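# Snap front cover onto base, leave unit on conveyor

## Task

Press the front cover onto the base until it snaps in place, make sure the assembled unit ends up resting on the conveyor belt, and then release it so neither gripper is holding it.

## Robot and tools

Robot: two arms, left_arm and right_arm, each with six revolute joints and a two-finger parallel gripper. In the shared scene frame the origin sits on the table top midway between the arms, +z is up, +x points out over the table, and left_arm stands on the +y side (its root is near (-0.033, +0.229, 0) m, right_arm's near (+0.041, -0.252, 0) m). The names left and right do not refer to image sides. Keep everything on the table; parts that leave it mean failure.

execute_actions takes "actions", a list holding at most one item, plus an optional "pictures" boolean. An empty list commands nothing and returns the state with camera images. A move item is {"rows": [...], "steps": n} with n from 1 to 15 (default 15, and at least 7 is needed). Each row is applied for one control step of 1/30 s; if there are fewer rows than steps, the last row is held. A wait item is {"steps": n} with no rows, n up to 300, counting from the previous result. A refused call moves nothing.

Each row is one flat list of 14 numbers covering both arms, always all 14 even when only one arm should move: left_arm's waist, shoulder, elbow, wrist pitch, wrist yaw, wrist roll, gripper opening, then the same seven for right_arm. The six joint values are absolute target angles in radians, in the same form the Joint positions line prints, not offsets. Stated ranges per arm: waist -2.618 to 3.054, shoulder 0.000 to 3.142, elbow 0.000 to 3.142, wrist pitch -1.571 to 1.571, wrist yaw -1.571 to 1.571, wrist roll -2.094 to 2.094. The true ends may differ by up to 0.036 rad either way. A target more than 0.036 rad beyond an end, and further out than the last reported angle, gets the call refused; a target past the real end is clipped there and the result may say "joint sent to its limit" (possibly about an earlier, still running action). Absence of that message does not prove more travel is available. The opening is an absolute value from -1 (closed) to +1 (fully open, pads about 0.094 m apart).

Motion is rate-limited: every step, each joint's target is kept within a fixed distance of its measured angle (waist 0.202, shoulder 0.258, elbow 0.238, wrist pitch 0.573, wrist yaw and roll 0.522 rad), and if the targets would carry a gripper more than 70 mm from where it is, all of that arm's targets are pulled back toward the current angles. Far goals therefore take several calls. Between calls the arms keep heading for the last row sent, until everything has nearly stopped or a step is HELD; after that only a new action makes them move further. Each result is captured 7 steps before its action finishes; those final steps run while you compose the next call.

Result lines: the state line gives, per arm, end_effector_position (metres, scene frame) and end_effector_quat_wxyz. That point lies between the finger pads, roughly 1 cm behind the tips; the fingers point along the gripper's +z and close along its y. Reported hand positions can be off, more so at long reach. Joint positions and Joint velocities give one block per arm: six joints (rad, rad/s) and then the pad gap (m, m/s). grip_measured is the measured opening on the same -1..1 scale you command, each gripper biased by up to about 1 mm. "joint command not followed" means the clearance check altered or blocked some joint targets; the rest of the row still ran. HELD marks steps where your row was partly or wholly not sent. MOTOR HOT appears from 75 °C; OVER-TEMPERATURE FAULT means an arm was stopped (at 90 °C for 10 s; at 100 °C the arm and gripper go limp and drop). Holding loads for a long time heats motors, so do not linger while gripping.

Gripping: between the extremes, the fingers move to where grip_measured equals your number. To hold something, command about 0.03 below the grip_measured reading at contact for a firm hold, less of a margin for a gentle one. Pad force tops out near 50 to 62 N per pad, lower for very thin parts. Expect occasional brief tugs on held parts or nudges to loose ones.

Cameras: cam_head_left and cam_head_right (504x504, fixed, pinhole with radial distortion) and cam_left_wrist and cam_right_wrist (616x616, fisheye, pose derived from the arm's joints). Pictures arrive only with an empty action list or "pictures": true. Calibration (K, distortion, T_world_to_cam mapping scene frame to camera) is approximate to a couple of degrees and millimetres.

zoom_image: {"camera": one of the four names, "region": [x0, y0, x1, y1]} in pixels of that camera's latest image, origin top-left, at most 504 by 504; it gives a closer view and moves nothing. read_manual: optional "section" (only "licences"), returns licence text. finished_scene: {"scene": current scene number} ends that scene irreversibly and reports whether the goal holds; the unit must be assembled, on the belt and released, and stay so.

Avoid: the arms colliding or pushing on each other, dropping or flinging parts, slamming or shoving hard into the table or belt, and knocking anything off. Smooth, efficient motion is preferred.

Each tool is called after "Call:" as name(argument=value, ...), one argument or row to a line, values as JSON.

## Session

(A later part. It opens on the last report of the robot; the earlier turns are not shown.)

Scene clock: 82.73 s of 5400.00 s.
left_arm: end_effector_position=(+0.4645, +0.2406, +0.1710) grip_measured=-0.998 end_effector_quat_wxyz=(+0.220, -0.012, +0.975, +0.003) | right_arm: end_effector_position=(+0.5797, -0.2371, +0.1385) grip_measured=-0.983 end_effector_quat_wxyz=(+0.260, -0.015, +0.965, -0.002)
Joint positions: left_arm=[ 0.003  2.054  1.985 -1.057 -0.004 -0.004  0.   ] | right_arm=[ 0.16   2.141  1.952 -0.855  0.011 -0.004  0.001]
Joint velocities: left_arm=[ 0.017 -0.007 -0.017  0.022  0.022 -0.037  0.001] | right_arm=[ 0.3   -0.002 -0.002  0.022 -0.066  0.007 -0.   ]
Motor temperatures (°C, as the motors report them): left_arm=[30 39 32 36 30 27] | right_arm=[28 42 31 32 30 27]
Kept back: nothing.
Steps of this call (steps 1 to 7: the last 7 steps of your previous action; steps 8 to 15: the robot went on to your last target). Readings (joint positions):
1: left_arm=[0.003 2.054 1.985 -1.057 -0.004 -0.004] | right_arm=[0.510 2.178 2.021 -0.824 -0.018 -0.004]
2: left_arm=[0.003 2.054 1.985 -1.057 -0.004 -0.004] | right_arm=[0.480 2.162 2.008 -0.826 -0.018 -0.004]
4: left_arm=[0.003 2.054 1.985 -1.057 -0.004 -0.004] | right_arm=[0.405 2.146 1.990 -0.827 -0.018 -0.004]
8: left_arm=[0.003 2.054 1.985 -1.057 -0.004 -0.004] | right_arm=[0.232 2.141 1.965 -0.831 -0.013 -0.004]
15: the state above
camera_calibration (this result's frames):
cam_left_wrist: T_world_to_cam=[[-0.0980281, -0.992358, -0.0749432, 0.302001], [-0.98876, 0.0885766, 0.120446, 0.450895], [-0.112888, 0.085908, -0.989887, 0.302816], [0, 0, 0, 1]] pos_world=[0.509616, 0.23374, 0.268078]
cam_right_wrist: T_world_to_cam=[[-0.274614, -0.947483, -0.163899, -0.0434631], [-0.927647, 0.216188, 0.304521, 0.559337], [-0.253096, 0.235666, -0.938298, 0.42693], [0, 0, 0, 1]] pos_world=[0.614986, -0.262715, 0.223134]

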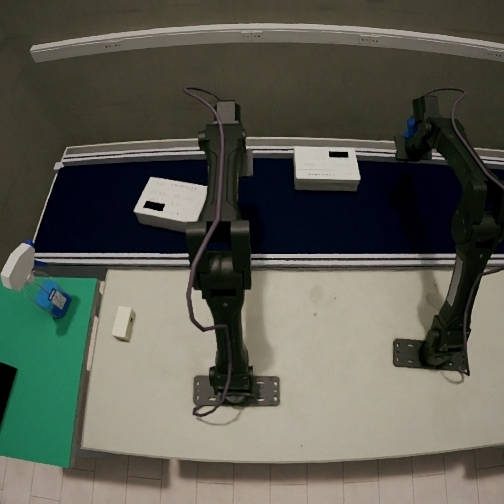

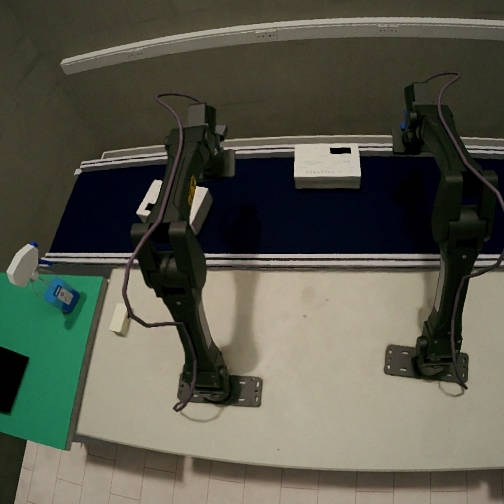

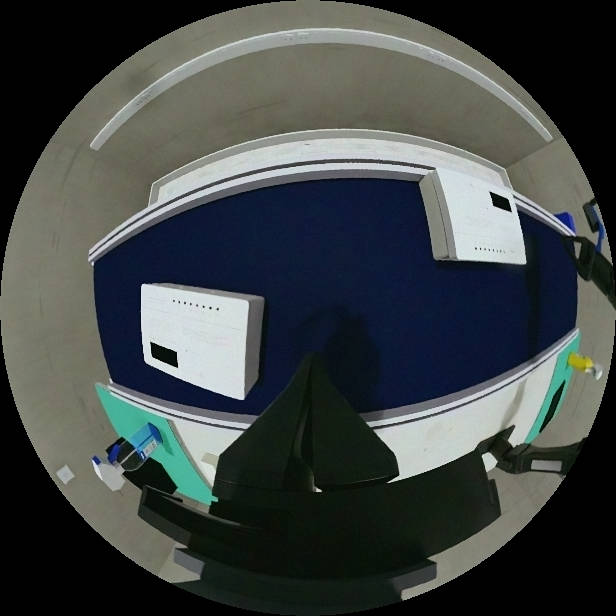

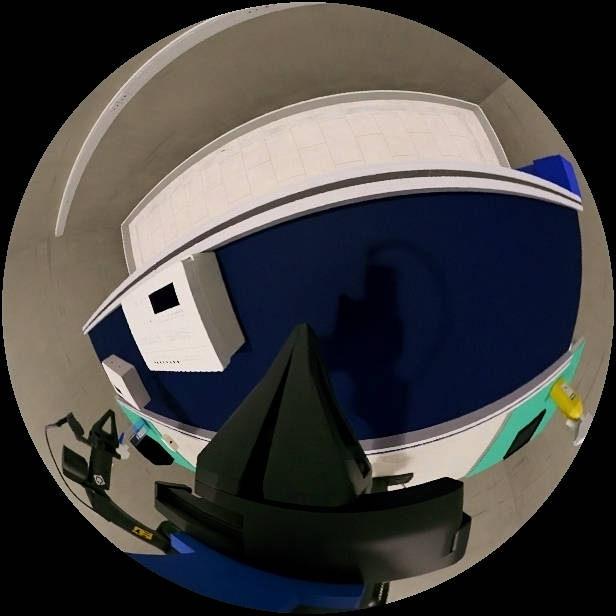

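Call:
execute_actions(
  actions=[
    {"rows":[[-0.5,2.2,2.1,-0.96,0,0,-1,0.2,2.1,1.95,-0.87,0,0,-1]]},
  ],
)

Call:
execute_actions(
  actions=[
    {"rows":[[-0.5,2.45,2.24,-0.9,0,0,-1,0.2,2.1,1.95,-0.87,0,0,-1]]},
  ],
)

Call:
execute_actions(
  actions=[
    {"rows":[[-0.5,2.55,2.39,-0.83,0,0,-1,0.2,2.1,1.95,-0.87,0,0,-1]]},
  ],
)

Call:
execute_actions(
  actions=[
    {"rows":[[-0.49,2.61,2.49,-0.79,0,0,-1,0.2,2.1,1.95,-0.87,0,0,-1]]},
  ],
)

Call:
execute_actions(
  actions=[
    {"rows":[[-0.48,2.59,2.51,-0.77,0,0,-1,0.2,2.1,1.95,-0.87,0,0,-1]]},
  ],
)

Call:
execute_actions(
  actions=[
    {"steps":10},
  ],
  pictures=true,
)

Call:
zoom_image(
  camera="cam_right_wrist",
  region=[110,240,270,410],
)

Scene clock: 83.63 s of 5400.00 s.
left_arm: end_effector_position=(+0.4861, +0.1111, +0.1438) grip_measured=-0.998 end_effector_quat_wxyz=(+0.231, +0.109, +0.967, -0.020) | right_arm: end_effector_position=(+0.5778, -0.2107, +0.1382) grip_measured=-0.983 end_effector_quat_wxyz=(+0.259, -0.038, +0.965, +0.008)
Joint positions: left_arm=[-0.248  2.177  2.056 -0.983 -0.016 -0.004  0.   ] | right_arm=[ 0.206  2.141  1.952 -0.858  0.002 -0.004  0.001]
Joint velocities: left_arm=[-1.248  0.33   0.002  0.139  0.007 -0.007 -0.   ] | right_arm=[-0.007 -0.007  0.007 -0.022 -0.037 -0.022  0.001]
Motor temperatures (°C, as the motors report them): left_arm=[30 39 32 36 30 27] | right_arm=[28 42 31 32 30 27]
Steps of this call (steps 1 to 19: the robot went on to your last target; steps 20 to 27: the first 8 steps of this action). Readings (joint positions):
20: left_arm=[-0.007 2.064 1.996 -1.059 -0.009 -0.004] | right_arm=[0.206 2.141 1.952 -0.858 0.002 -0.004]
21: left_arm=[-0.024 2.081 2.017 -1.050 -0.014 -0.004] | right_arm=[0.206 2.141 1.952 -0.858 0.002 -0.004]
23: left_arm=[-0.083 2.119 2.046 -1.018 -0.016 -0.004] | right_arm=[0.206 2.141 1.952 -0.858 0.002 -0.004]
27: the state above

Scene clock: 84.13 s of 5400.00 s.
left_arm: end_effector_position=(+0.4792, -0.0480, +0.0617) grip_measured=-0.998 end_effector_quat_wxyz=(+0.210, +0.238, +0.946, -0.058) | right_arm: end_effector_position=(+0.5778, -0.2107, +0.1382) grip_measured=-0.983 end_effector_quat_wxyz=(+0.259, -0.038, +0.965, +0.008)
Joint positions: left_arm=[-0.512  2.459  2.225 -0.897  0.009 -0.004  0.   ] | right_arm=[ 0.206  2.141  1.952 -0.858  0.002 -0.004  0.001]
Joint velocities: left_arm=[ 0.237  0.525 -0.002 -0.037 -0.037 -0.007  0.   ] | right_arm=[-0.012 -0.012  0.012 -0.081 -0.051  0.051 -0.   ]
Motor temperatures (°C, as the motors report them): left_arm=[30 39 33 36 30 27] | right_arm=[28 42 31 32 30 27]
Steps of this call (steps 1 to 7: the last 7 steps of your previous action; steps 8 to 15: the first 8 steps of this action). Readings (joint positions):
8: left_arm=[-0.547 2.232 2.100 -0.980 0.006 -0.004] | right_arm=[0.206 2.141 1.952 -0.858 0.002 -0.004]
9: left_arm=[-0.553 2.274 2.158 -0.965 0.009 -0.004] | right_arm=[0.206 2.141 1.952 -0.858 0.002 -0.004]
11: left_arm=[-0.547 2.354 2.220 -0.911 0.011 -0.004] | right_arm=[0.206 2.141 1.952 -0.858 0.002 -0.004]
15: the state above

Scene clock: 84.63 s of 5400.00 s.
left_arm: end_effector_position=(+0.5167, -0.0562, +0.0756) grip_measured=-0.998 end_effector_quat_wxyz=(+0.266, +0.227, +0.934, -0.068) | right_arm: end_effector_position=(+0.5777, -0.2107, +0.1381) grip_measured=-0.983 end_effector_quat_wxyz=(+0.258, -0.038, +0.965, +0.008)
Joint positions: left_arm=[-0.495  2.535  2.364 -0.843  0.005 -0.004  0.   ] | right_arm=[ 0.206  2.141  1.952 -0.858  0.002 -0.004  0.001]
Joint velocities: left_arm=[ 0.002 -0.002 -0.007 -0.051 -0.022 -0.022 -0.   ] | right_arm=[-0.002  0.002  0.002 -0.037 -0.051 -0.007 -0.001]
Motor temperatures (°C, as the motors report them): left_arm=[30 39 33 36 30 27] | right_arm=[28 42 31 32 30 27]
Steps of this call (steps 1 to 7: the last 7 steps of your previous action; steps 8 to 15: the first 8 steps of this action). Readings (joint positions):
8: left_arm=[-0.495 2.486 2.256 -0.914 0.005 -0.004] | right_arm=[0.206 2.141 1.952 -0.858 0.002 -0.004]
9: left_arm=[-0.495 2.508 2.301 -0.902 0.005 -0.004] | right_arm=[0.206 2.141 1.952 -0.858 0.002 -0.004]
11: left_arm=[-0.495 2.532 2.350 -0.862 0.005 -0.004] | right_arm=[0.206 2.141 1.952 -0.858 0.002 -0.004]
15: the state above

Scene clock: 85.13 s of 5400.00 s.
left_arm: end_effector_position=(+0.5180, -0.0602, +0.0716) grip_measured=-0.998 end_effector_quat_wxyz=(+0.257, +0.230, +0.936, -0.073) | right_arm: end_effector_position=(+0.5777, -0.2107, +0.1381) grip_measured=-0.983 end_effector_quat_wxyz=(+0.258, -0.038, +0.965, +0.008)
Joint positions: left_arm=[-0.496  2.587  2.454 -0.898  0.019 -0.004  0.   ] | right_arm=[ 0.206  2.141  1.952 -0.858  0.002 -0.004  0.001]
Joint velocities: left_arm=[ 0.012 -0.002  0.012 -0.037  0.007  0.022  0.001] | right_arm=[ 0.002 -0.022 -0.002 -0.037 -0.037  0.037  0.   ]
Motor temperatures (°C, as the motors report them): left_arm=[30 39 33 36 30 27] | right_arm=[28 42 31 32 30 27]
Steps of this call (steps 1 to 7: the last 7 steps of your previous action; steps 8 to 15: the first 8 steps of this action). Readings (joint positions):
8: left_arm=[-0.495 2.547 2.387 -0.852 0.006 -0.004] | right_arm=[0.206 2.141 1.952 -0.858 0.002 -0.004]
9: left_arm=[-0.495 2.562 2.417 -0.875 0.008 -0.004] | right_arm=[0.206 2.141 1.952 -0.858 0.002 -0.004]
11: left_arm=[-0.496 2.579 2.444 -0.893 0.014 -0.004] | right_arm=[0.206 2.141 1.952 -0.858 0.002 -0.004]
15: the state above

Scene clock: 85.63 s of 5400.00 s.
left_arm: end_effector_position=(+0.5188, -0.0607, +0.0752) grip_measured=-0.998 end_effector_quat_wxyz=(+0.259, +0.230, +0.935, -0.074) | right_arm: end_effector_position=(+0.5777, -0.2107, +0.1381) grip_measured=-0.983 end_effector_quat_wxyz=(+0.258, -0.038, +0.965, +0.008)
Joint positions: left_arm=[-0.496  2.587  2.466 -0.905  0.019 -0.004  0.   ] | right_arm=[ 0.206  2.141  1.952 -0.858  0.002 -0.004  0.001]
Joint velocities: left_arm=[-0.012 -0.012 -0.002 -0.007  0.022  0.022 -0.   ] | right_arm=[-0.017  0.007 -0.012  0.007  0.007  0.022  0.001]
Motor temperatures (°C, as the motors report them): left_arm=[30 39 33 36 30 27] | right_arm=[28 42 31 32 30 27]
Steps of this call (steps 1 to 7: the last 7 steps of your previous action; steps 8 to 15: the first 8 steps of this action). Readings (joint positions):
8: left_arm=[-0.496 2.587 2.459 -0.901 0.019 -0.004] | right_arm=[0.206 2.141 1.952 -0.858 0.002 -0.004]
9: left_arm=[-0.496 2.587 2.461 -0.902 0.019 -0.004] | right_arm=[0.206 2.141 1.952 -0.858 0.002 -0.004]
11: left_arm=[-0.496 2.587 2.464 -0.904 0.019 -0.004] | right_arm=[0.206 2.141 1.952 -0.858 0.002 -0.004]
15: the state above

Scene clock: 85.97 s of 5400.00 s.
left_arm: end_effector_position=(+0.5188, -0.0607, +0.0752) grip_measured=-0.998 end_effector_quat_wxyz=(+0.259, +0.230, +0.935, -0.074) | right_arm: end_effector_position=(+0.5777, -0.2107, +0.1381) grip_measured=-0.983 end_effector_quat_wxyz=(+0.258, -0.038, +0.965, +0.008)
Joint positions: left_arm=[-0.496  2.587  2.466 -0.905  0.019 -0.004  0.   ] | right_arm=[ 0.206  2.141  1.952 -0.858  0.002 -0.004  0.001]
Joint velocities: left_arm=[ 0.002  0.017 -0.032 -0.037 -0.037 -0.051  0.   ] | right_arm=[-0.017  0.022 -0.007 -0.022 -0.081 -0.051 -0.   ]
Motor temperatures (°C, as the motors report them): left_arm=[30 40 33 36 30 27] | right_arm=[28 42 31 32 30 27]
Kept back: nothing.
Steps of this call (steps 1 to 7: the last 7 steps of your previous action; steps 8 to 10: the robot went on to your last target). Readings (joint positions):
1: left_arm=[-0.496 2.587 2.466 -0.905 0.019 -0.004] | right_arm=[0.206 2.141 1.952 -0.858 0.002 -0.004]
2: left_arm=[-0.496 2.587 2.466 -0.905 0.019 -0.004] | right_arm=[0.206 2.141 1.952 -0.858 0.002 -0.004]
4: left_arm=[-0.496 2.587 2.466 -0.905 0.019 -0.004] | right_arm=[0.206 2.141 1.952 -0.858 0.002 -0.004]
8: left_arm=[-0.496 2.587 2.466 -0.905 0.019 -0.004] | right_arm=[0.206 2.141 1.952 -0.858 0.002 -0.004]
10: the state above
camera_calibration (this result's frames):
cam_left_wrist: T_world_to_cam=[[-0.564225, -0.822904, -0.0669291, 0.252723], [-0.825311, 0.564379, 0.0183939, 0.494513], [0.022637, 0.0656156, -0.997588, 0.168964], [0, 0, 0, 1]] pos_world=[0.546895, -0.0822129, 0.176375]
cam_right_wrist: T_world_to_cam=[[-0.226993, -0.958924, -0.170113, -0.0481671], [-0.936272, 0.166786, 0.309156, 0.545806], [-0.268085, 0.229449, -0.935673, 0.426825], [0, 0, 0, 1]] pos_world=[0.614514, -0.235156, 0.222435]

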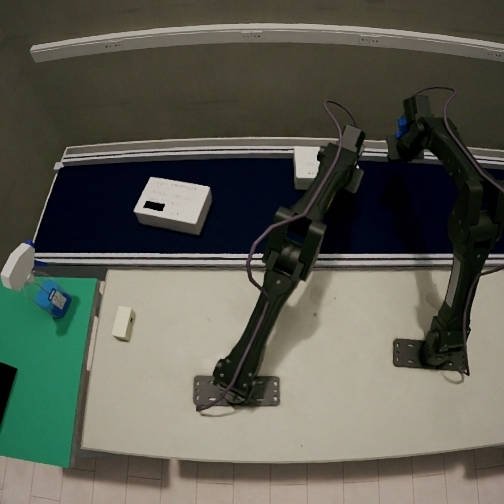

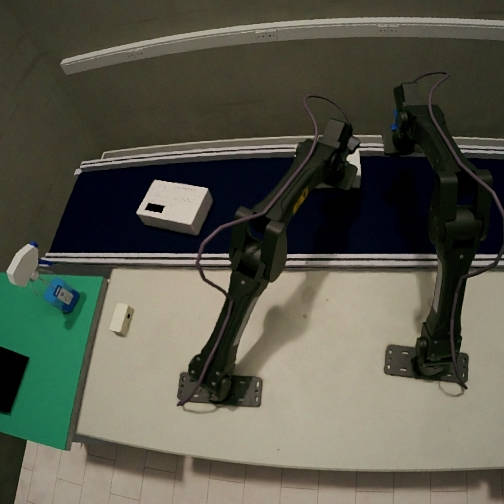

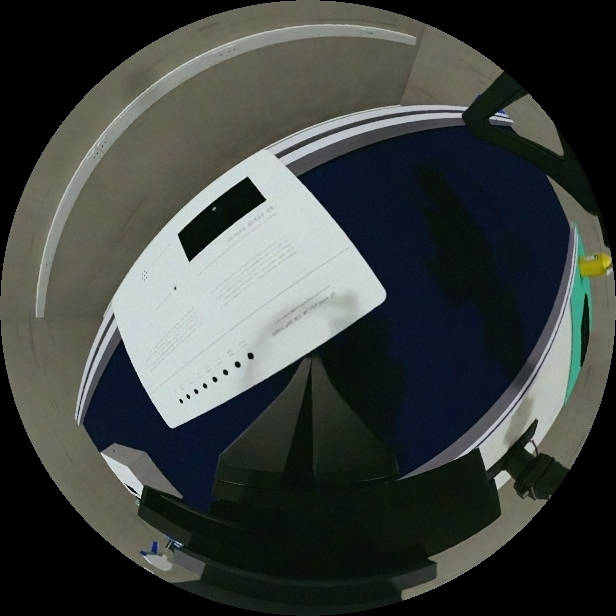

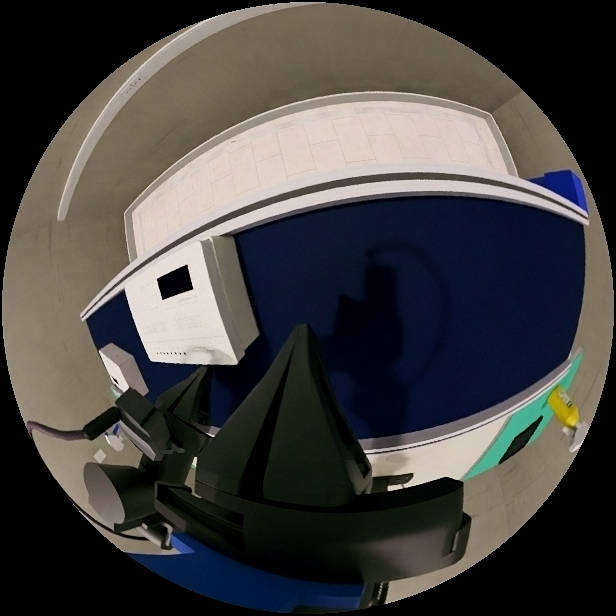

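Region (110, 240, 270, 410) of cam_right_wrist's 616x616 image, scaled by 2.965, with more detail than that image has; it fills the left 474 columns of this view, and the rest is white.

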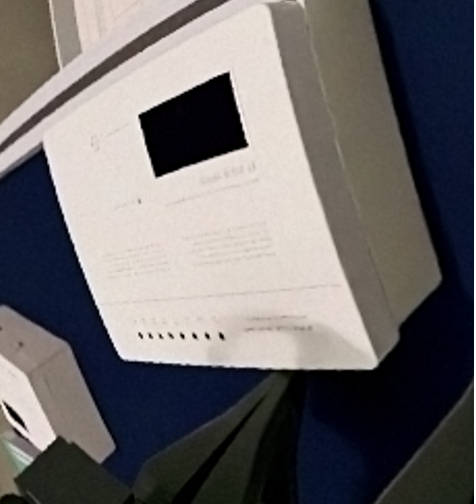

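Raising the fingertip while keeping forward pressure.

Call:
execute_actions(
  actions=[
    {"rows":[[-0.47,2.55,2.51,-0.77,0,0,-1,0.2,2.1,1.95,-0.87,0,0,-1]]},
  ],
)

Call:
execute_actions(
  actions=[
    {"rows":[[-0.46,2.53,2.51,-0.77,0,0,-1,0.2,2.1,1.95,-0.87,0,0,-1]]},
  ],
)

Call:
execute_actions(
  actions=[
    {"steps":10},
  ],
  pictures=true,
)

Call:
zoom_image(
  camera="cam_right_wrist",
  region=[110,220,290,410],
)

Scene clock: 86.63 s of 5400.00 s.
left_arm: end_effector_position=(+0.5190, -0.0603, +0.0752) grip_measured=-0.998 end_effector_quat_wxyz=(+0.259, +0.229, +0.935, -0.075) | right_arm: end_effector_position=(+0.5777, -0.2107, +0.1381) grip_measured=-0.983 end_effector_quat_wxyz=(+0.258, -0.038, +0.965, +0.008)
Joint positions: left_arm=[-0.495  2.587  2.466 -0.905  0.022 -0.004  0.   ] | right_arm=[ 0.206  2.141  1.952 -0.858  0.002 -0.004  0.001]
Joint velocities: left_arm=[-0.012 -0.007 -0.002 -0.007  0.037 -0.051 -0.   ] | right_arm=[-0.002  0.007  0.007 -0.022  0.081 -0.051  0.   ]
Motor temperatures (°C, as the motors report them): left_arm=[30 40 33 36 30 27] | right_arm=[28 42 31 32 30 27]
Steps of this call (steps 1 to 12: the robot went on to your last target; steps 13 to 20: the first 8 steps of this action). Readings (joint positions):
13: left_arm=[-0.496 2.587 2.466 -0.905 0.019 -0.004] | right_arm=[0.206 2.141 1.952 -0.858 0.002 -0.004]
14: left_arm=[-0.495 2.587 2.466 -0.905 0.020 -0.004] | right_arm=[0.206 2.141 1.952 -0.858 0.002 -0.004]
16: left_arm=[-0.495 2.587 2.466 -0.905 0.022 -0.004] | right_arm=[0.206 2.141 1.952 -0.858 0.002 -0.004]
20: the state above

Scene clock: 87.13 s of 5400.00 s.
left_arm: end_effector_position=(+0.5269, -0.0600, +0.0985) grip_measured=-0.998 end_effector_quat_wxyz=(+0.286, +0.225, +0.928, -0.083) | right_arm: end_effector_position=(+0.5777, -0.2107, +0.1381) grip_measured=-0.983 end_effector_quat_wxyz=(+0.258, -0.038, +0.965, +0.008)
Joint positions: left_arm=[-0.487  2.556  2.469 -0.879  0.028 -0.004  0.   ] | right_arm=[ 0.206  2.141  1.952 -0.858  0.002 -0.004  0.001]
Joint velocities: left_arm=[ 0.032 -0.081  0.134  0.154 -0.022  0.007  0.   ] | right_arm=[-0.012  0.002  0.007 -0.007 -0.037  0.007 -0.   ]
Motor temperatures (°C, as the motors report them): left_arm=[30 40 33 37 30 27] | right_arm=[28 43 31 32 30 27]
Steps of this call (steps 1 to 7: the last 7 steps of your previous action; steps 8 to 15: the first 8 steps of this action). Readings (joint positions):
8: left_arm=[-0.494 2.585 2.466 -0.905 0.022 -0.004] | right_arm=[0.206 2.141 1.952 -0.858 0.002 -0.004]
9: left_arm=[-0.493 2.583 2.466 -0.904 0.024 -0.004] | right_arm=[0.206 2.141 1.952 -0.858 0.002 -0.004]
11: left_arm=[-0.491 2.575 2.466 -0.899 0.028 -0.004] | right_arm=[0.206 2.141 1.952 -0.858 0.002 -0.004]
15: the state above

Scene clock: 87.47 s of 5400.00 s.
left_arm: end_effector_position=(+0.5372, -0.0606, +0.1164) grip_measured=-0.998 end_effector_quat_wxyz=(+0.315, +0.220, +0.919, -0.089) | right_arm: end_effector_position=(+0.5777, -0.2107, +0.1381) grip_measured=-0.983 end_effector_quat_wxyz=(+0.258, -0.038, +0.965, +0.008)
Joint positions: left_arm=[-0.48   2.544  2.482 -0.842  0.028 -0.004  0.   ] | right_arm=[ 0.206  2.141  1.952 -0.858  0.002 -0.004  0.001]
Joint velocities: left_arm=[ 0.027 -0.012  0.007 -0.007  0.066 -0.022 -0.   ] | right_arm=[ 0.007 -0.007  0.007  0.022 -0.007 -0.007 -0.001]
Motor temperatures (°C, as the motors report them): left_arm=[30 40 33 37 30 27] | right_arm=[28 43 31 32 30 27]
Kept back: nothing.
Steps of this call (steps 1 to 7: the last 7 steps of your previous action; steps 8 to 10: the robot went on to your last target). Readings (joint positions):
1: left_arm=[-0.486 2.554 2.473 -0.874 0.028 -0.004] | right_arm=[0.206 2.141 1.952 -0.858 0.002 -0.004]
2: left_arm=[-0.484 2.551 2.475 -0.869 0.028 -0.004] | right_arm=[0.206 2.141 1.952 -0.858 0.002 -0.004]
4: left_arm=[-0.483 2.548 2.479 -0.857 0.028 -0.004] | right_arm=[0.206 2.141 1.952 -0.858 0.002 -0.004]
8: left_arm=[-0.480 2.545 2.482 -0.844 0.028 -0.004] | right_arm=[0.206 2.141 1.952 -0.858 0.002 -0.004]
10: the state above
camera_calibration (this result's frames):
cam_left_wrist: T_world_to_cam=[[-0.547933, -0.833257, -0.0738453, 0.257411], [-0.82696, 0.552864, -0.102366, 0.523143], [0.126124, 0.00497727, -0.992002, 0.149741], [0, 0, 0, 1]] pos_world=[0.554776, -0.0754828, 0.221105]
cam_right_wrist: T_world_to_cam=[[-0.226993, -0.958924, -0.170113, -0.0481671], [-0.936272, 0.166786, 0.309156, 0.545806], [-0.268085, 0.229449, -0.935673, 0.426825], [0, 0, 0, 1]] pos_world=[0.614514, -0.235156, 0.222435]

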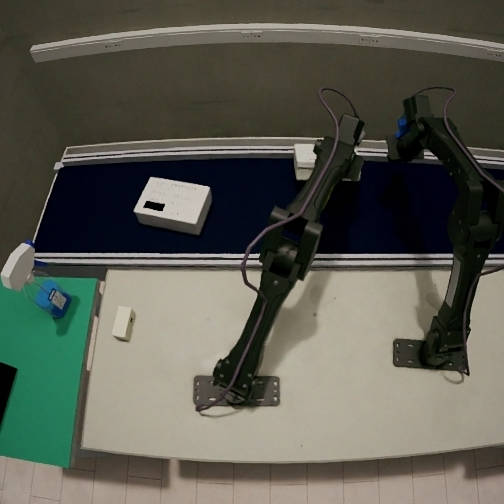

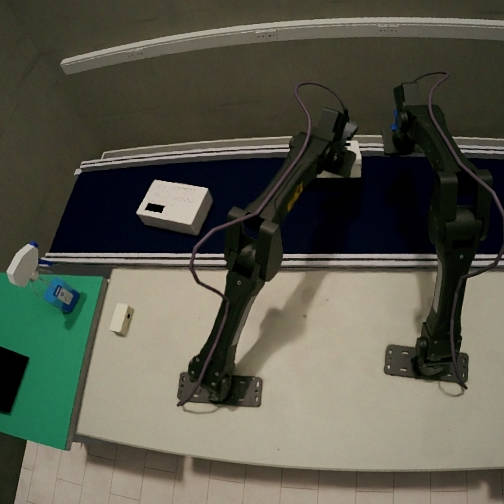

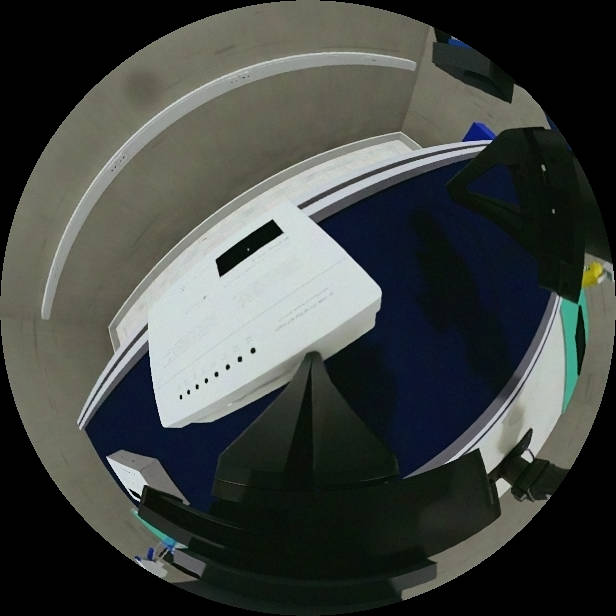

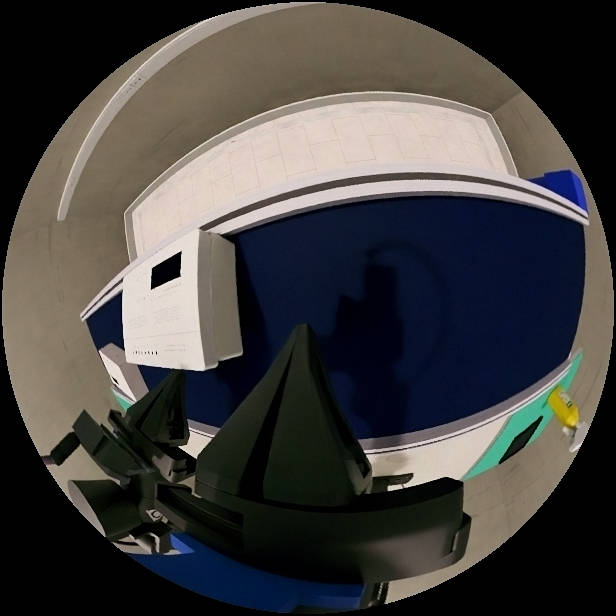

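Region (110, 220, 290, 410) of cam_right_wrist's 616x616 image, scaled by 2.653, with more detail than that image has; it fills the left 477 columns of this view, and the rest is white.

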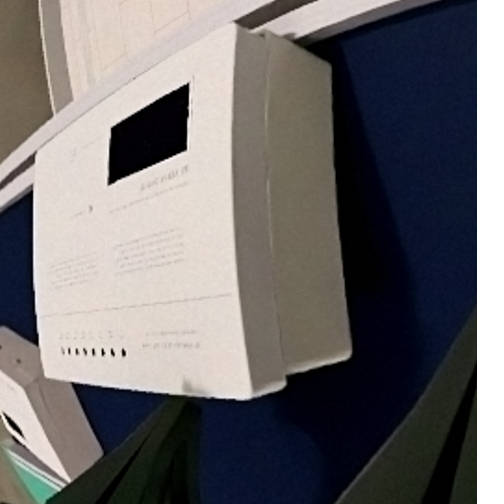

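Call:
execute_actions(
  actions=[
    {"rows":[[-0.48,2.59,2.47,-0.85,0,0,-1,0.2,2.1,1.95,-0.87,0,0,-1]]},
  ],
)

Call:
execute_actions(
  actions=[
    {"rows":[[-0.5,2.54,2.31,-0.86,0,0,-1,0.2,2.1,1.95,-0.87,0,0,-1]]},
  ],
)

Call:
execute_actions(
  actions=[
    {"rows":[[-0.49,2.58,2.36,-0.8,0,0,-1,0.2,2.1,1.95,-0.87,0,0,-1]]},
  ],
)

Call:
execute_actions(
  actions=[
    {"rows":[[-0.49,2.51,2.36,-0.8,0,0,-1,0.2,2.1,1.95,-0.87,0,0,-1]]},
  ],
)

Call:
execute_actions(
  actions=[
    {"steps":12},
  ],
  pictures=true,
)

Call:
zoom_image(
  camera="cam_right_wrist",
  region=[110,220,290,410],
)

Scene clock: 88.23 s of 5400.00 s.
left_arm: end_effector_position=(+0.5243, -0.0605, +0.0925) grip_measured=-0.998 end_effector_quat_wxyz=(+0.277, +0.227, +0.930, -0.083) | right_arm: end_effector_position=(+0.5777, -0.2107, +0.1381) grip_measured=-0.983 end_effector_quat_wxyz=(+0.258, -0.038, +0.965, +0.008)
Joint positions: left_arm=[-0.489  2.57   2.482 -0.897  0.031 -0.004  0.   ] | right_arm=[ 0.206  2.141  1.952 -0.858  0.002 -0.004  0.001]
Joint velocities: left_arm=[-0.027  0.129 -0.022 -0.198 -0.022 -0.051 -0.   ] | right_arm=[-0.002  0.022  0.002  0.007 -0.037 -0.037  0.   ]
Motor temperatures (°C, as the motors report them): left_arm=[30 40 33 37 30 27] | right_arm=[28 43 31 32 30 27]
Steps of this call (steps 1 to 15: the robot went on to your last target; steps 16 to 23: the first 8 steps of this action). Readings (joint positions):
16: left_arm=[-0.480 2.546 2.482 -0.846 0.028 -0.004] | right_arm=[0.206 2.141 1.952 -0.858 0.002 -0.004]
17: left_arm=[-0.481 2.548 2.482 -0.851 0.030 -0.004] | right_arm=[0.206 2.141 1.952 -0.858 0.002 -0.004]
19: left_arm=[-0.484 2.554 2.482 -0.868 0.030 -0.004] | right_arm=[0.206 2.141 1.952 -0.858 0.002 -0.004]
23: the state above

Scene clock: 88.73 s of 5400.00 s.
left_arm: end_effector_position=(+0.4996, -0.0476, +0.0441) grip_measured=-0.998 end_effector_quat_wxyz=(+0.217, +0.230, +0.947, -0.061) | right_arm: end_effector_position=(+0.5777, -0.2107, +0.1381) grip_measured=-0.983 end_effector_quat_wxyz=(+0.258, -0.038, +0.965, +0.008)
Joint positions: left_arm=[-0.493  2.551  2.317 -0.882  0.016 -0.004  0.   ] | right_arm=[ 0.206  2.141  1.952 -0.858  0.002 -0.004  0.001]
Joint velocities: left_arm=[-0.012 -0.002 -0.002  0.066 -0.095 -0.066  0.   ] | right_arm=[ 0.002 -0.007 -0.017  0.022 -0.051 -0.022 -0.001]
Motor temperatures (°C, as the motors report them): left_arm=[30 40 33 37 30 27] | right_arm=[28 43 31 32 30 27]
Steps of this call (steps 1 to 7: the last 7 steps of your previous action; steps 8 to 15: the first 8 steps of this action). Readings (joint positions):
8: left_arm=[-0.492 2.577 2.446 -0.899 0.035 -0.004] | right_arm=[0.206 2.141 1.952 -0.858 0.002 -0.004]
9: left_arm=[-0.493 2.558 2.399 -0.887 0.030 -0.004] | right_arm=[0.206 2.141 1.952 -0.858 0.002 -0.004]
11: left_arm=[-0.493 2.549 2.350 -0.884 0.024 -0.004] | right_arm=[0.206 2.141 1.952 -0.858 0.002 -0.004]
15: the state above

Scene clock: 89.23 s of 5400.00 s.
left_arm: end_effector_position=(+0.5149, -0.0546, +0.0467) grip_measured=-0.998 end_effector_quat_wxyz=(+0.248, +0.228, +0.939, -0.066) | right_arm: end_effector_position=(+0.5777, -0.2107, +0.1381) grip_measured=-0.983 end_effector_quat_wxyz=(+0.258, -0.038, +0.965, +0.008)
Joint positions: left_arm=[-0.493  2.569  2.333 -0.814  0.011 -0.004  0.   ] | right_arm=[ 0.206  2.141  1.952 -0.858  0.002 -0.004  0.001]
Joint velocities: left_arm=[-0.022 -0.007 -0.002  0.066 -0.051 -0.022  0.   ] | right_arm=[-0.012 -0.007 -0.017  0.022  0.007  0.007  0.   ]
Motor temperatures (°C, as the motors report them): left_arm=[30 40 33 37 30 27] | right_arm=[28 43 31 32 30 27]
Steps of this call (steps 1 to 7: the last 7 steps of your previous action; steps 8 to 15: the first 8 steps of this action). Readings (joint positions):
8: left_arm=[-0.493 2.553 2.320 -0.863 0.011 -0.004] | right_arm=[0.206 2.141 1.952 -0.858 0.002 -0.004]
9: left_arm=[-0.493 2.557 2.326 -0.852 0.011 -0.004] | right_arm=[0.206 2.141 1.952 -0.858 0.002 -0.004]
11: left_arm=[-0.493 2.564 2.332 -0.831 0.011 -0.004] | right_arm=[0.206 2.141 1.952 -0.858 0.002 -0.004]
15: the state above

Scene clock: 89.73 s of 5400.00 s.
left_arm: end_effector_position=(+0.5171, -0.0556, +0.0685) grip_measured=-0.998 end_effector_quat_wxyz=(+0.266, +0.226, +0.934, -0.070) | right_arm: end_effector_position=(+0.5777, -0.2107, +0.1381) grip_measured=-0.983 end_effector_quat_wxyz=(+0.258, -0.038, +0.965, +0.008)
Joint positions: left_arm=[-0.493  2.533  2.333 -0.814  0.011 -0.004  0.   ] | right_arm=[ 0.206  2.141  1.952 -0.858  0.002 -0.004  0.001]
Joint velocities: left_arm=[ 0.007 -0.085 -0.012 -0.051 -0.051  0.022 -0.   ] | right_arm=[-0.007  0.002 -0.007 -0.037 -0.022  0.037  0.   ]
Motor temperatures (°C, as the motors report them): left_arm=[30 41 33 37 30 27] | right_arm=[28 43 31 32 30 27]
Steps of this call (steps 1 to 7: the last 7 steps of your previous action; steps 8 to 15: the first 8 steps of this action). Readings (joint positions):
8: left_arm=[-0.493 2.567 2.333 -0.807 0.011 -0.004] | right_arm=[0.206 2.141 1.952 -0.858 0.002 -0.004]
9: left_arm=[-0.493 2.564 2.333 -0.808 0.011 -0.004] | right_arm=[0.206 2.141 1.952 -0.858 0.002 -0.004]
11: left_arm=[-0.493 2.553 2.333 -0.809 0.011 -0.004] | right_arm=[0.206 2.141 1.952 -0.858 0.002 -0.004]
15: the state above

Scene clock: 90.13 s of 5400.00 s.
left_arm: end_effector_position=(+0.5171, -0.0557, +0.0699) grip_measured=-0.998 end_effector_quat_wxyz=(+0.267, +0.226, +0.934, -0.071) | right_arm: end_effector_position=(+0.5777, -0.2107, +0.1381) grip_measured=-0.983 end_effector_quat_wxyz=(+0.258, -0.038, +0.965, +0.008)
Joint positions: left_arm=[-0.493  2.531  2.333 -0.814  0.011 -0.004  0.   ] | right_arm=[ 0.206  2.141  1.952 -0.858  0.002 -0.004  0.001]
Joint velocities: left_arm=[-0.022 -0.007 -0.002 -0.051  0.022 -0.022 -0.001] | right_arm=[-0.002 -0.007 -0.007  0.022 -0.037  0.037 -0.001]
Motor temperatures (°C, as the motors report them): left_arm=[30 41 33 37 30 27] | right_arm=[28 43 31 32 30 27]
Kept back: nothing.
Steps of this call (steps 1 to 7: the last 7 steps of your previous action; steps 8 to 12: the robot went on to your last target). Readings (joint positions):
1: left_arm=[-0.493 2.532 2.333 -0.814 0.011 -0.004] | right_arm=[0.206 2.141 1.952 -0.858 0.002 -0.004]
2: left_arm=[-0.493 2.531 2.333 -0.814 0.011 -0.004] | right_arm=[0.206 2.141 1.952 -0.858 0.002 -0.004]
4: left_arm=[-0.493 2.531 2.333 -0.814 0.011 -0.004] | right_arm=[0.206 2.141 1.952 -0.858 0.002 -0.004]
8: left_arm=[-0.493 2.531 2.333 -0.814 0.011 -0.004] | right_arm=[0.206 2.141 1.952 -0.858 0.002 -0.004]
12: the state above
camera_calibration (this result's frames):
cam_left_wrist: T_world_to_cam=[[-0.556504, -0.827371, -0.075901, 0.251954], [-0.830005, 0.557724, 0.00601077, 0.493333], [0.0373587, 0.0663432, -0.997097, 0.155776], [0, 0, 0, 1]] pos_world=[0.543863, -0.0770188, 0.171483]
cam_right_wrist: T_world_to_cam=[[-0.226993, -0.958924, -0.170113, -0.0481671], [-0.936272, 0.166786, 0.309156, 0.545806], [-0.268085, 0.229449, -0.935673, 0.426825], [0, 0, 0, 1]] pos_world=[0.614514, -0.235156, 0.222435]

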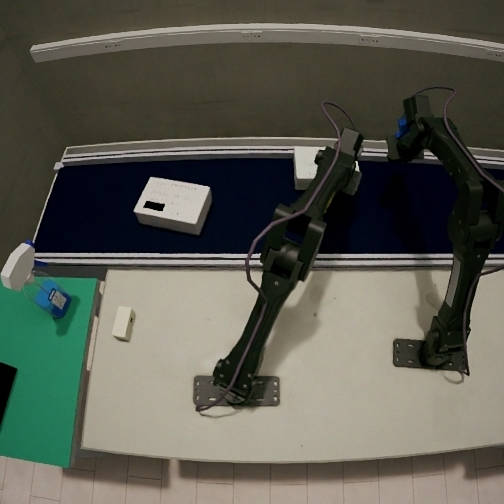

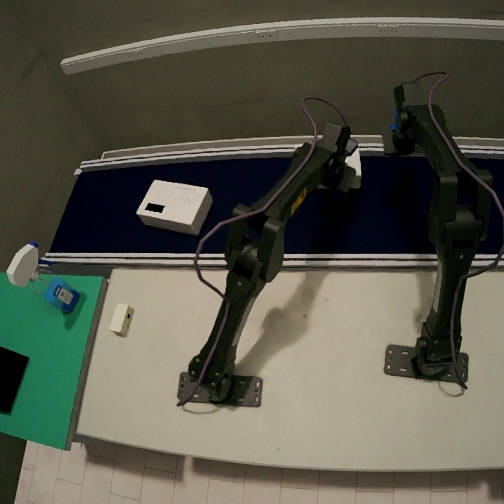

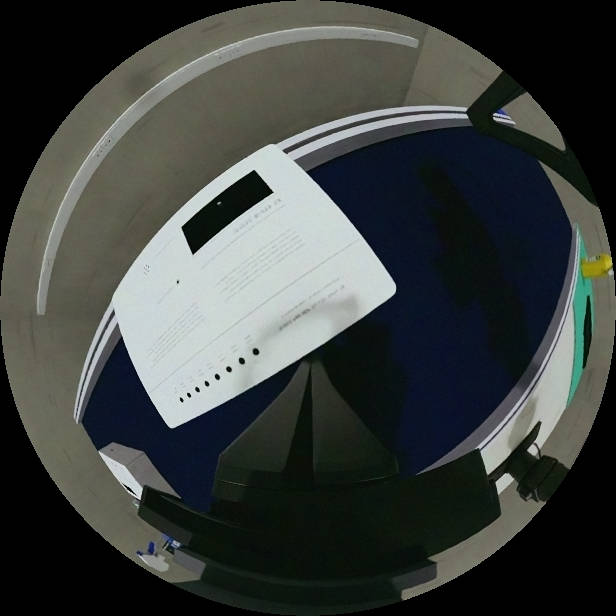

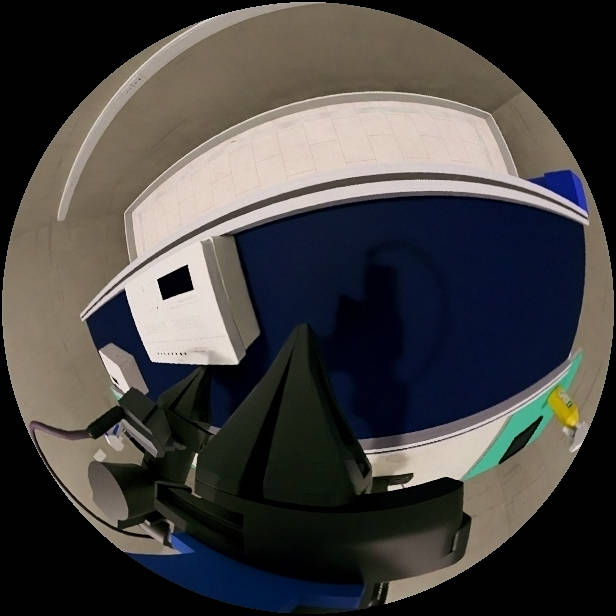

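Region (110, 220, 290, 410) of cam_right_wrist's 616x616 image, scaled by 2.653, with more detail than that image has; it fills the left 477 columns of this view, and the rest is white.

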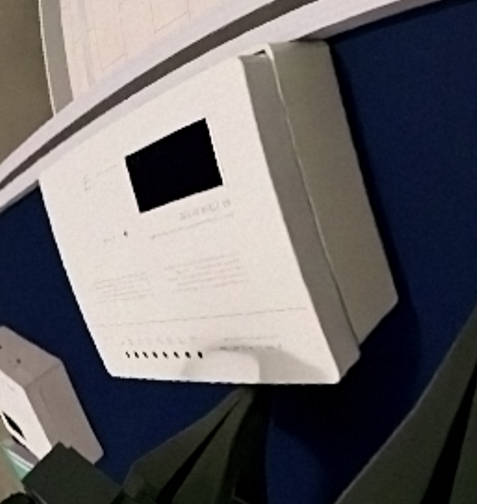

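The tip is caught under the lip; continuing the lift.

Call:
execute_actions(
  actions=[
    {"rows":[[-0.49,2.47,2.35,-0.82,0,0,-1,0.2,2.1,1.95,-0.87,0,0,-1]]},
  ],
)

Call:
execute_actions(
  actions=[
    {"steps":15},
  ],
  pictures=true,
)

Call:
zoom_image(
  camera="cam_right_wrist",
  region=[110,220,290,410],
)

Scene clock: 90.67 s of 5400.00 s.
left_arm: end_effector_position=(+0.5176, -0.0558, +0.0941) grip_measured=-0.998 end_effector_quat_wxyz=(+0.284, +0.225, +0.929, -0.074) | right_arm: end_effector_position=(+0.5777, -0.2107, +0.1381) grip_measured=-0.983 end_effector_quat_wxyz=(+0.258, -0.038, +0.965, +0.008)
Joint positions: left_arm=[-0.493  2.489  2.333 -0.819  0.01  -0.004  0.   ] | right_arm=[ 0.206  2.141  1.952 -0.858  0.002 -0.004  0.001]
Joint velocities: left_arm=[ 0.007 -0.115 -0.007  0.007 -0.037  0.007 -0.001] | right_arm=[ 0.012 -0.007 -0.012 -0.022 -0.051 -0.007 -0.   ]
Motor temperatures (°C, as the motors report them): left_arm=[30 41 33 37 30 27] | right_arm=[28 43 31 32 30 27]
Steps of this call (steps 1 to 8: the robot went on to your last target; steps 9 to 16: the first 8 steps of this action). Readings (joint positions):
9: left_arm=[-0.493 2.528 2.333 -0.815 0.011 -0.004] | right_arm=[0.206 2.141 1.952 -0.858 0.002 -0.004]
10: left_arm=[-0.493 2.525 2.333 -0.818 0.011 -0.004] | right_arm=[0.206 2.141 1.952 -0.858 0.002 -0.004]
12: left_arm=[-0.493 2.513 2.333 -0.820 0.011 -0.004] | right_arm=[0.206 2.141 1.952 -0.858 0.002 -0.004]
16: the state above

Scene clock: 91.17 s of 5400.00 s.
left_arm: end_effector_position=(+0.5181, -0.0560, +0.0976) grip_measured=-0.998 end_effector_quat_wxyz=(+0.287, +0.225, +0.928, -0.075) | right_arm: end_effector_position=(+0.5777, -0.2107, +0.1381) grip_measured=-0.983 end_effector_quat_wxyz=(+0.258, -0.038, +0.965, +0.008)
Joint positions: left_arm=[-0.493  2.484  2.333 -0.817  0.01  -0.004  0.   ] | right_arm=[ 0.206  2.141  1.952 -0.858  0.002 -0.004  0.001]
Joint velocities: left_arm=[ 0.002  0.007  0.012  0.007 -0.022 -0.066  0.001] | right_arm=[-0.007 -0.022 -0.007 -0.007  0.051 -0.007  0.   ]
Motor temperatures (°C, as the motors report them): left_arm=[30 41 33 37 30 27] | right_arm=[28 43 31 32 30 27]
Kept back: nothing.
Steps of this call (steps 1 to 7: the last 7 steps of your previous action; steps 8 to 15: the robot went on to your last target). Readings (joint positions):
1: left_arm=[-0.493 2.486 2.333 -0.818 0.010 -0.004] | right_arm=[0.206 2.141 1.952 -0.858 0.002 -0.004]
2: left_arm=[-0.493 2.484 2.333 -0.817 0.010 -0.004] | right_arm=[0.206 2.141 1.952 -0.858 0.002 -0.004]
4: left_arm=[-0.493 2.484 2.333 -0.817 0.010 -0.004] | right_arm=[0.206 2.141 1.952 -0.858 0.002 -0.004]
8: left_arm=[-0.493 2.484 2.333 -0.817 0.010 -0.004] | right_arm=[0.206 2.141 1.952 -0.858 0.002 -0.004]
15: the state above
All arms were judged still, so your last target was given up. Only a new action makes them travel on or press farther. Fingers that are still opening or closing keep moving.
camera_calibration (this result's frames):
cam_left_wrist: T_world_to_cam=[[-0.553066, -0.829142, -0.0814927, 0.252978], [-0.82962, 0.557069, -0.0374876, 0.498165], [0.0764796, 0.0468748, -0.995969, 0.161974], [0, 0, 0, 1]] pos_world=[0.540813, -0.0753504, 0.200612]
cam_right_wrist: T_world_to_cam=[[-0.226993, -0.958924, -0.170113, -0.0481671], [-0.936272, 0.166786, 0.309156, 0.545806], [-0.268085, 0.229449, -0.935673, 0.426825], [0, 0, 0, 1]] pos_world=[0.614514, -0.235156, 0.222435]

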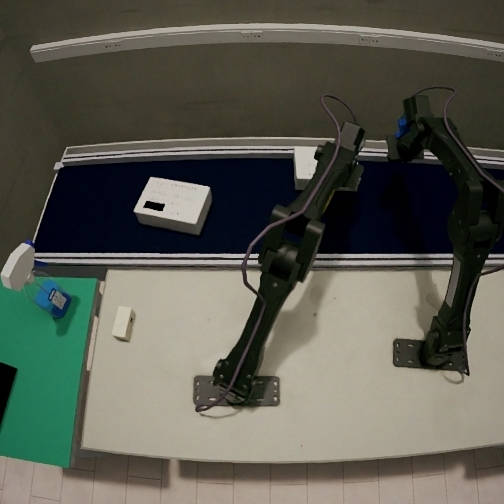

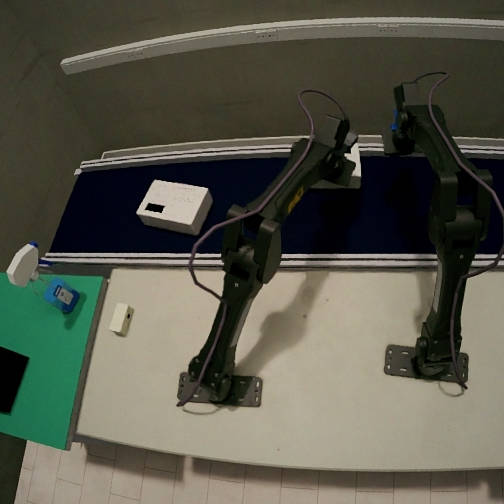

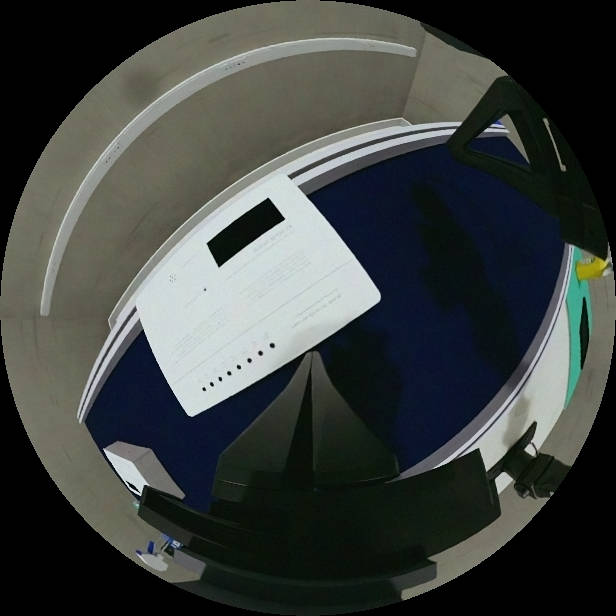

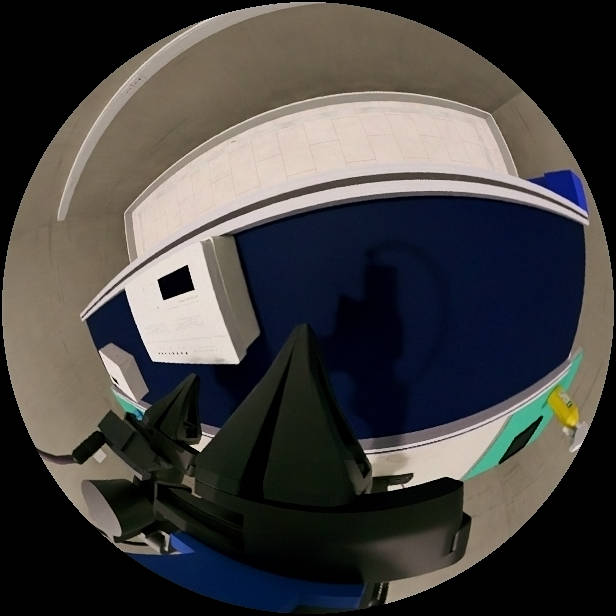

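Region (110, 220, 290, 410) of cam_right_wrist's 616x616 image, scaled by 2.653, with more detail than that image has; it fills the left 477 columns of this view, and the rest is white.

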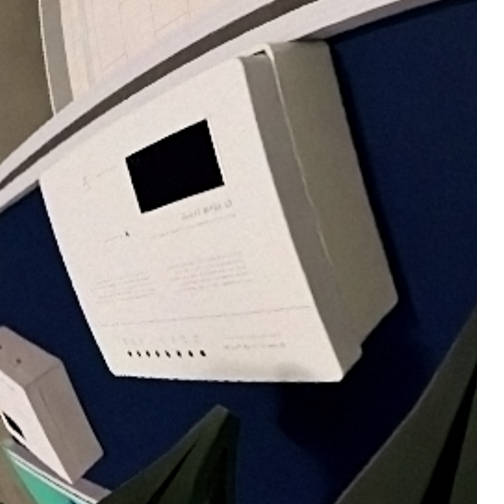

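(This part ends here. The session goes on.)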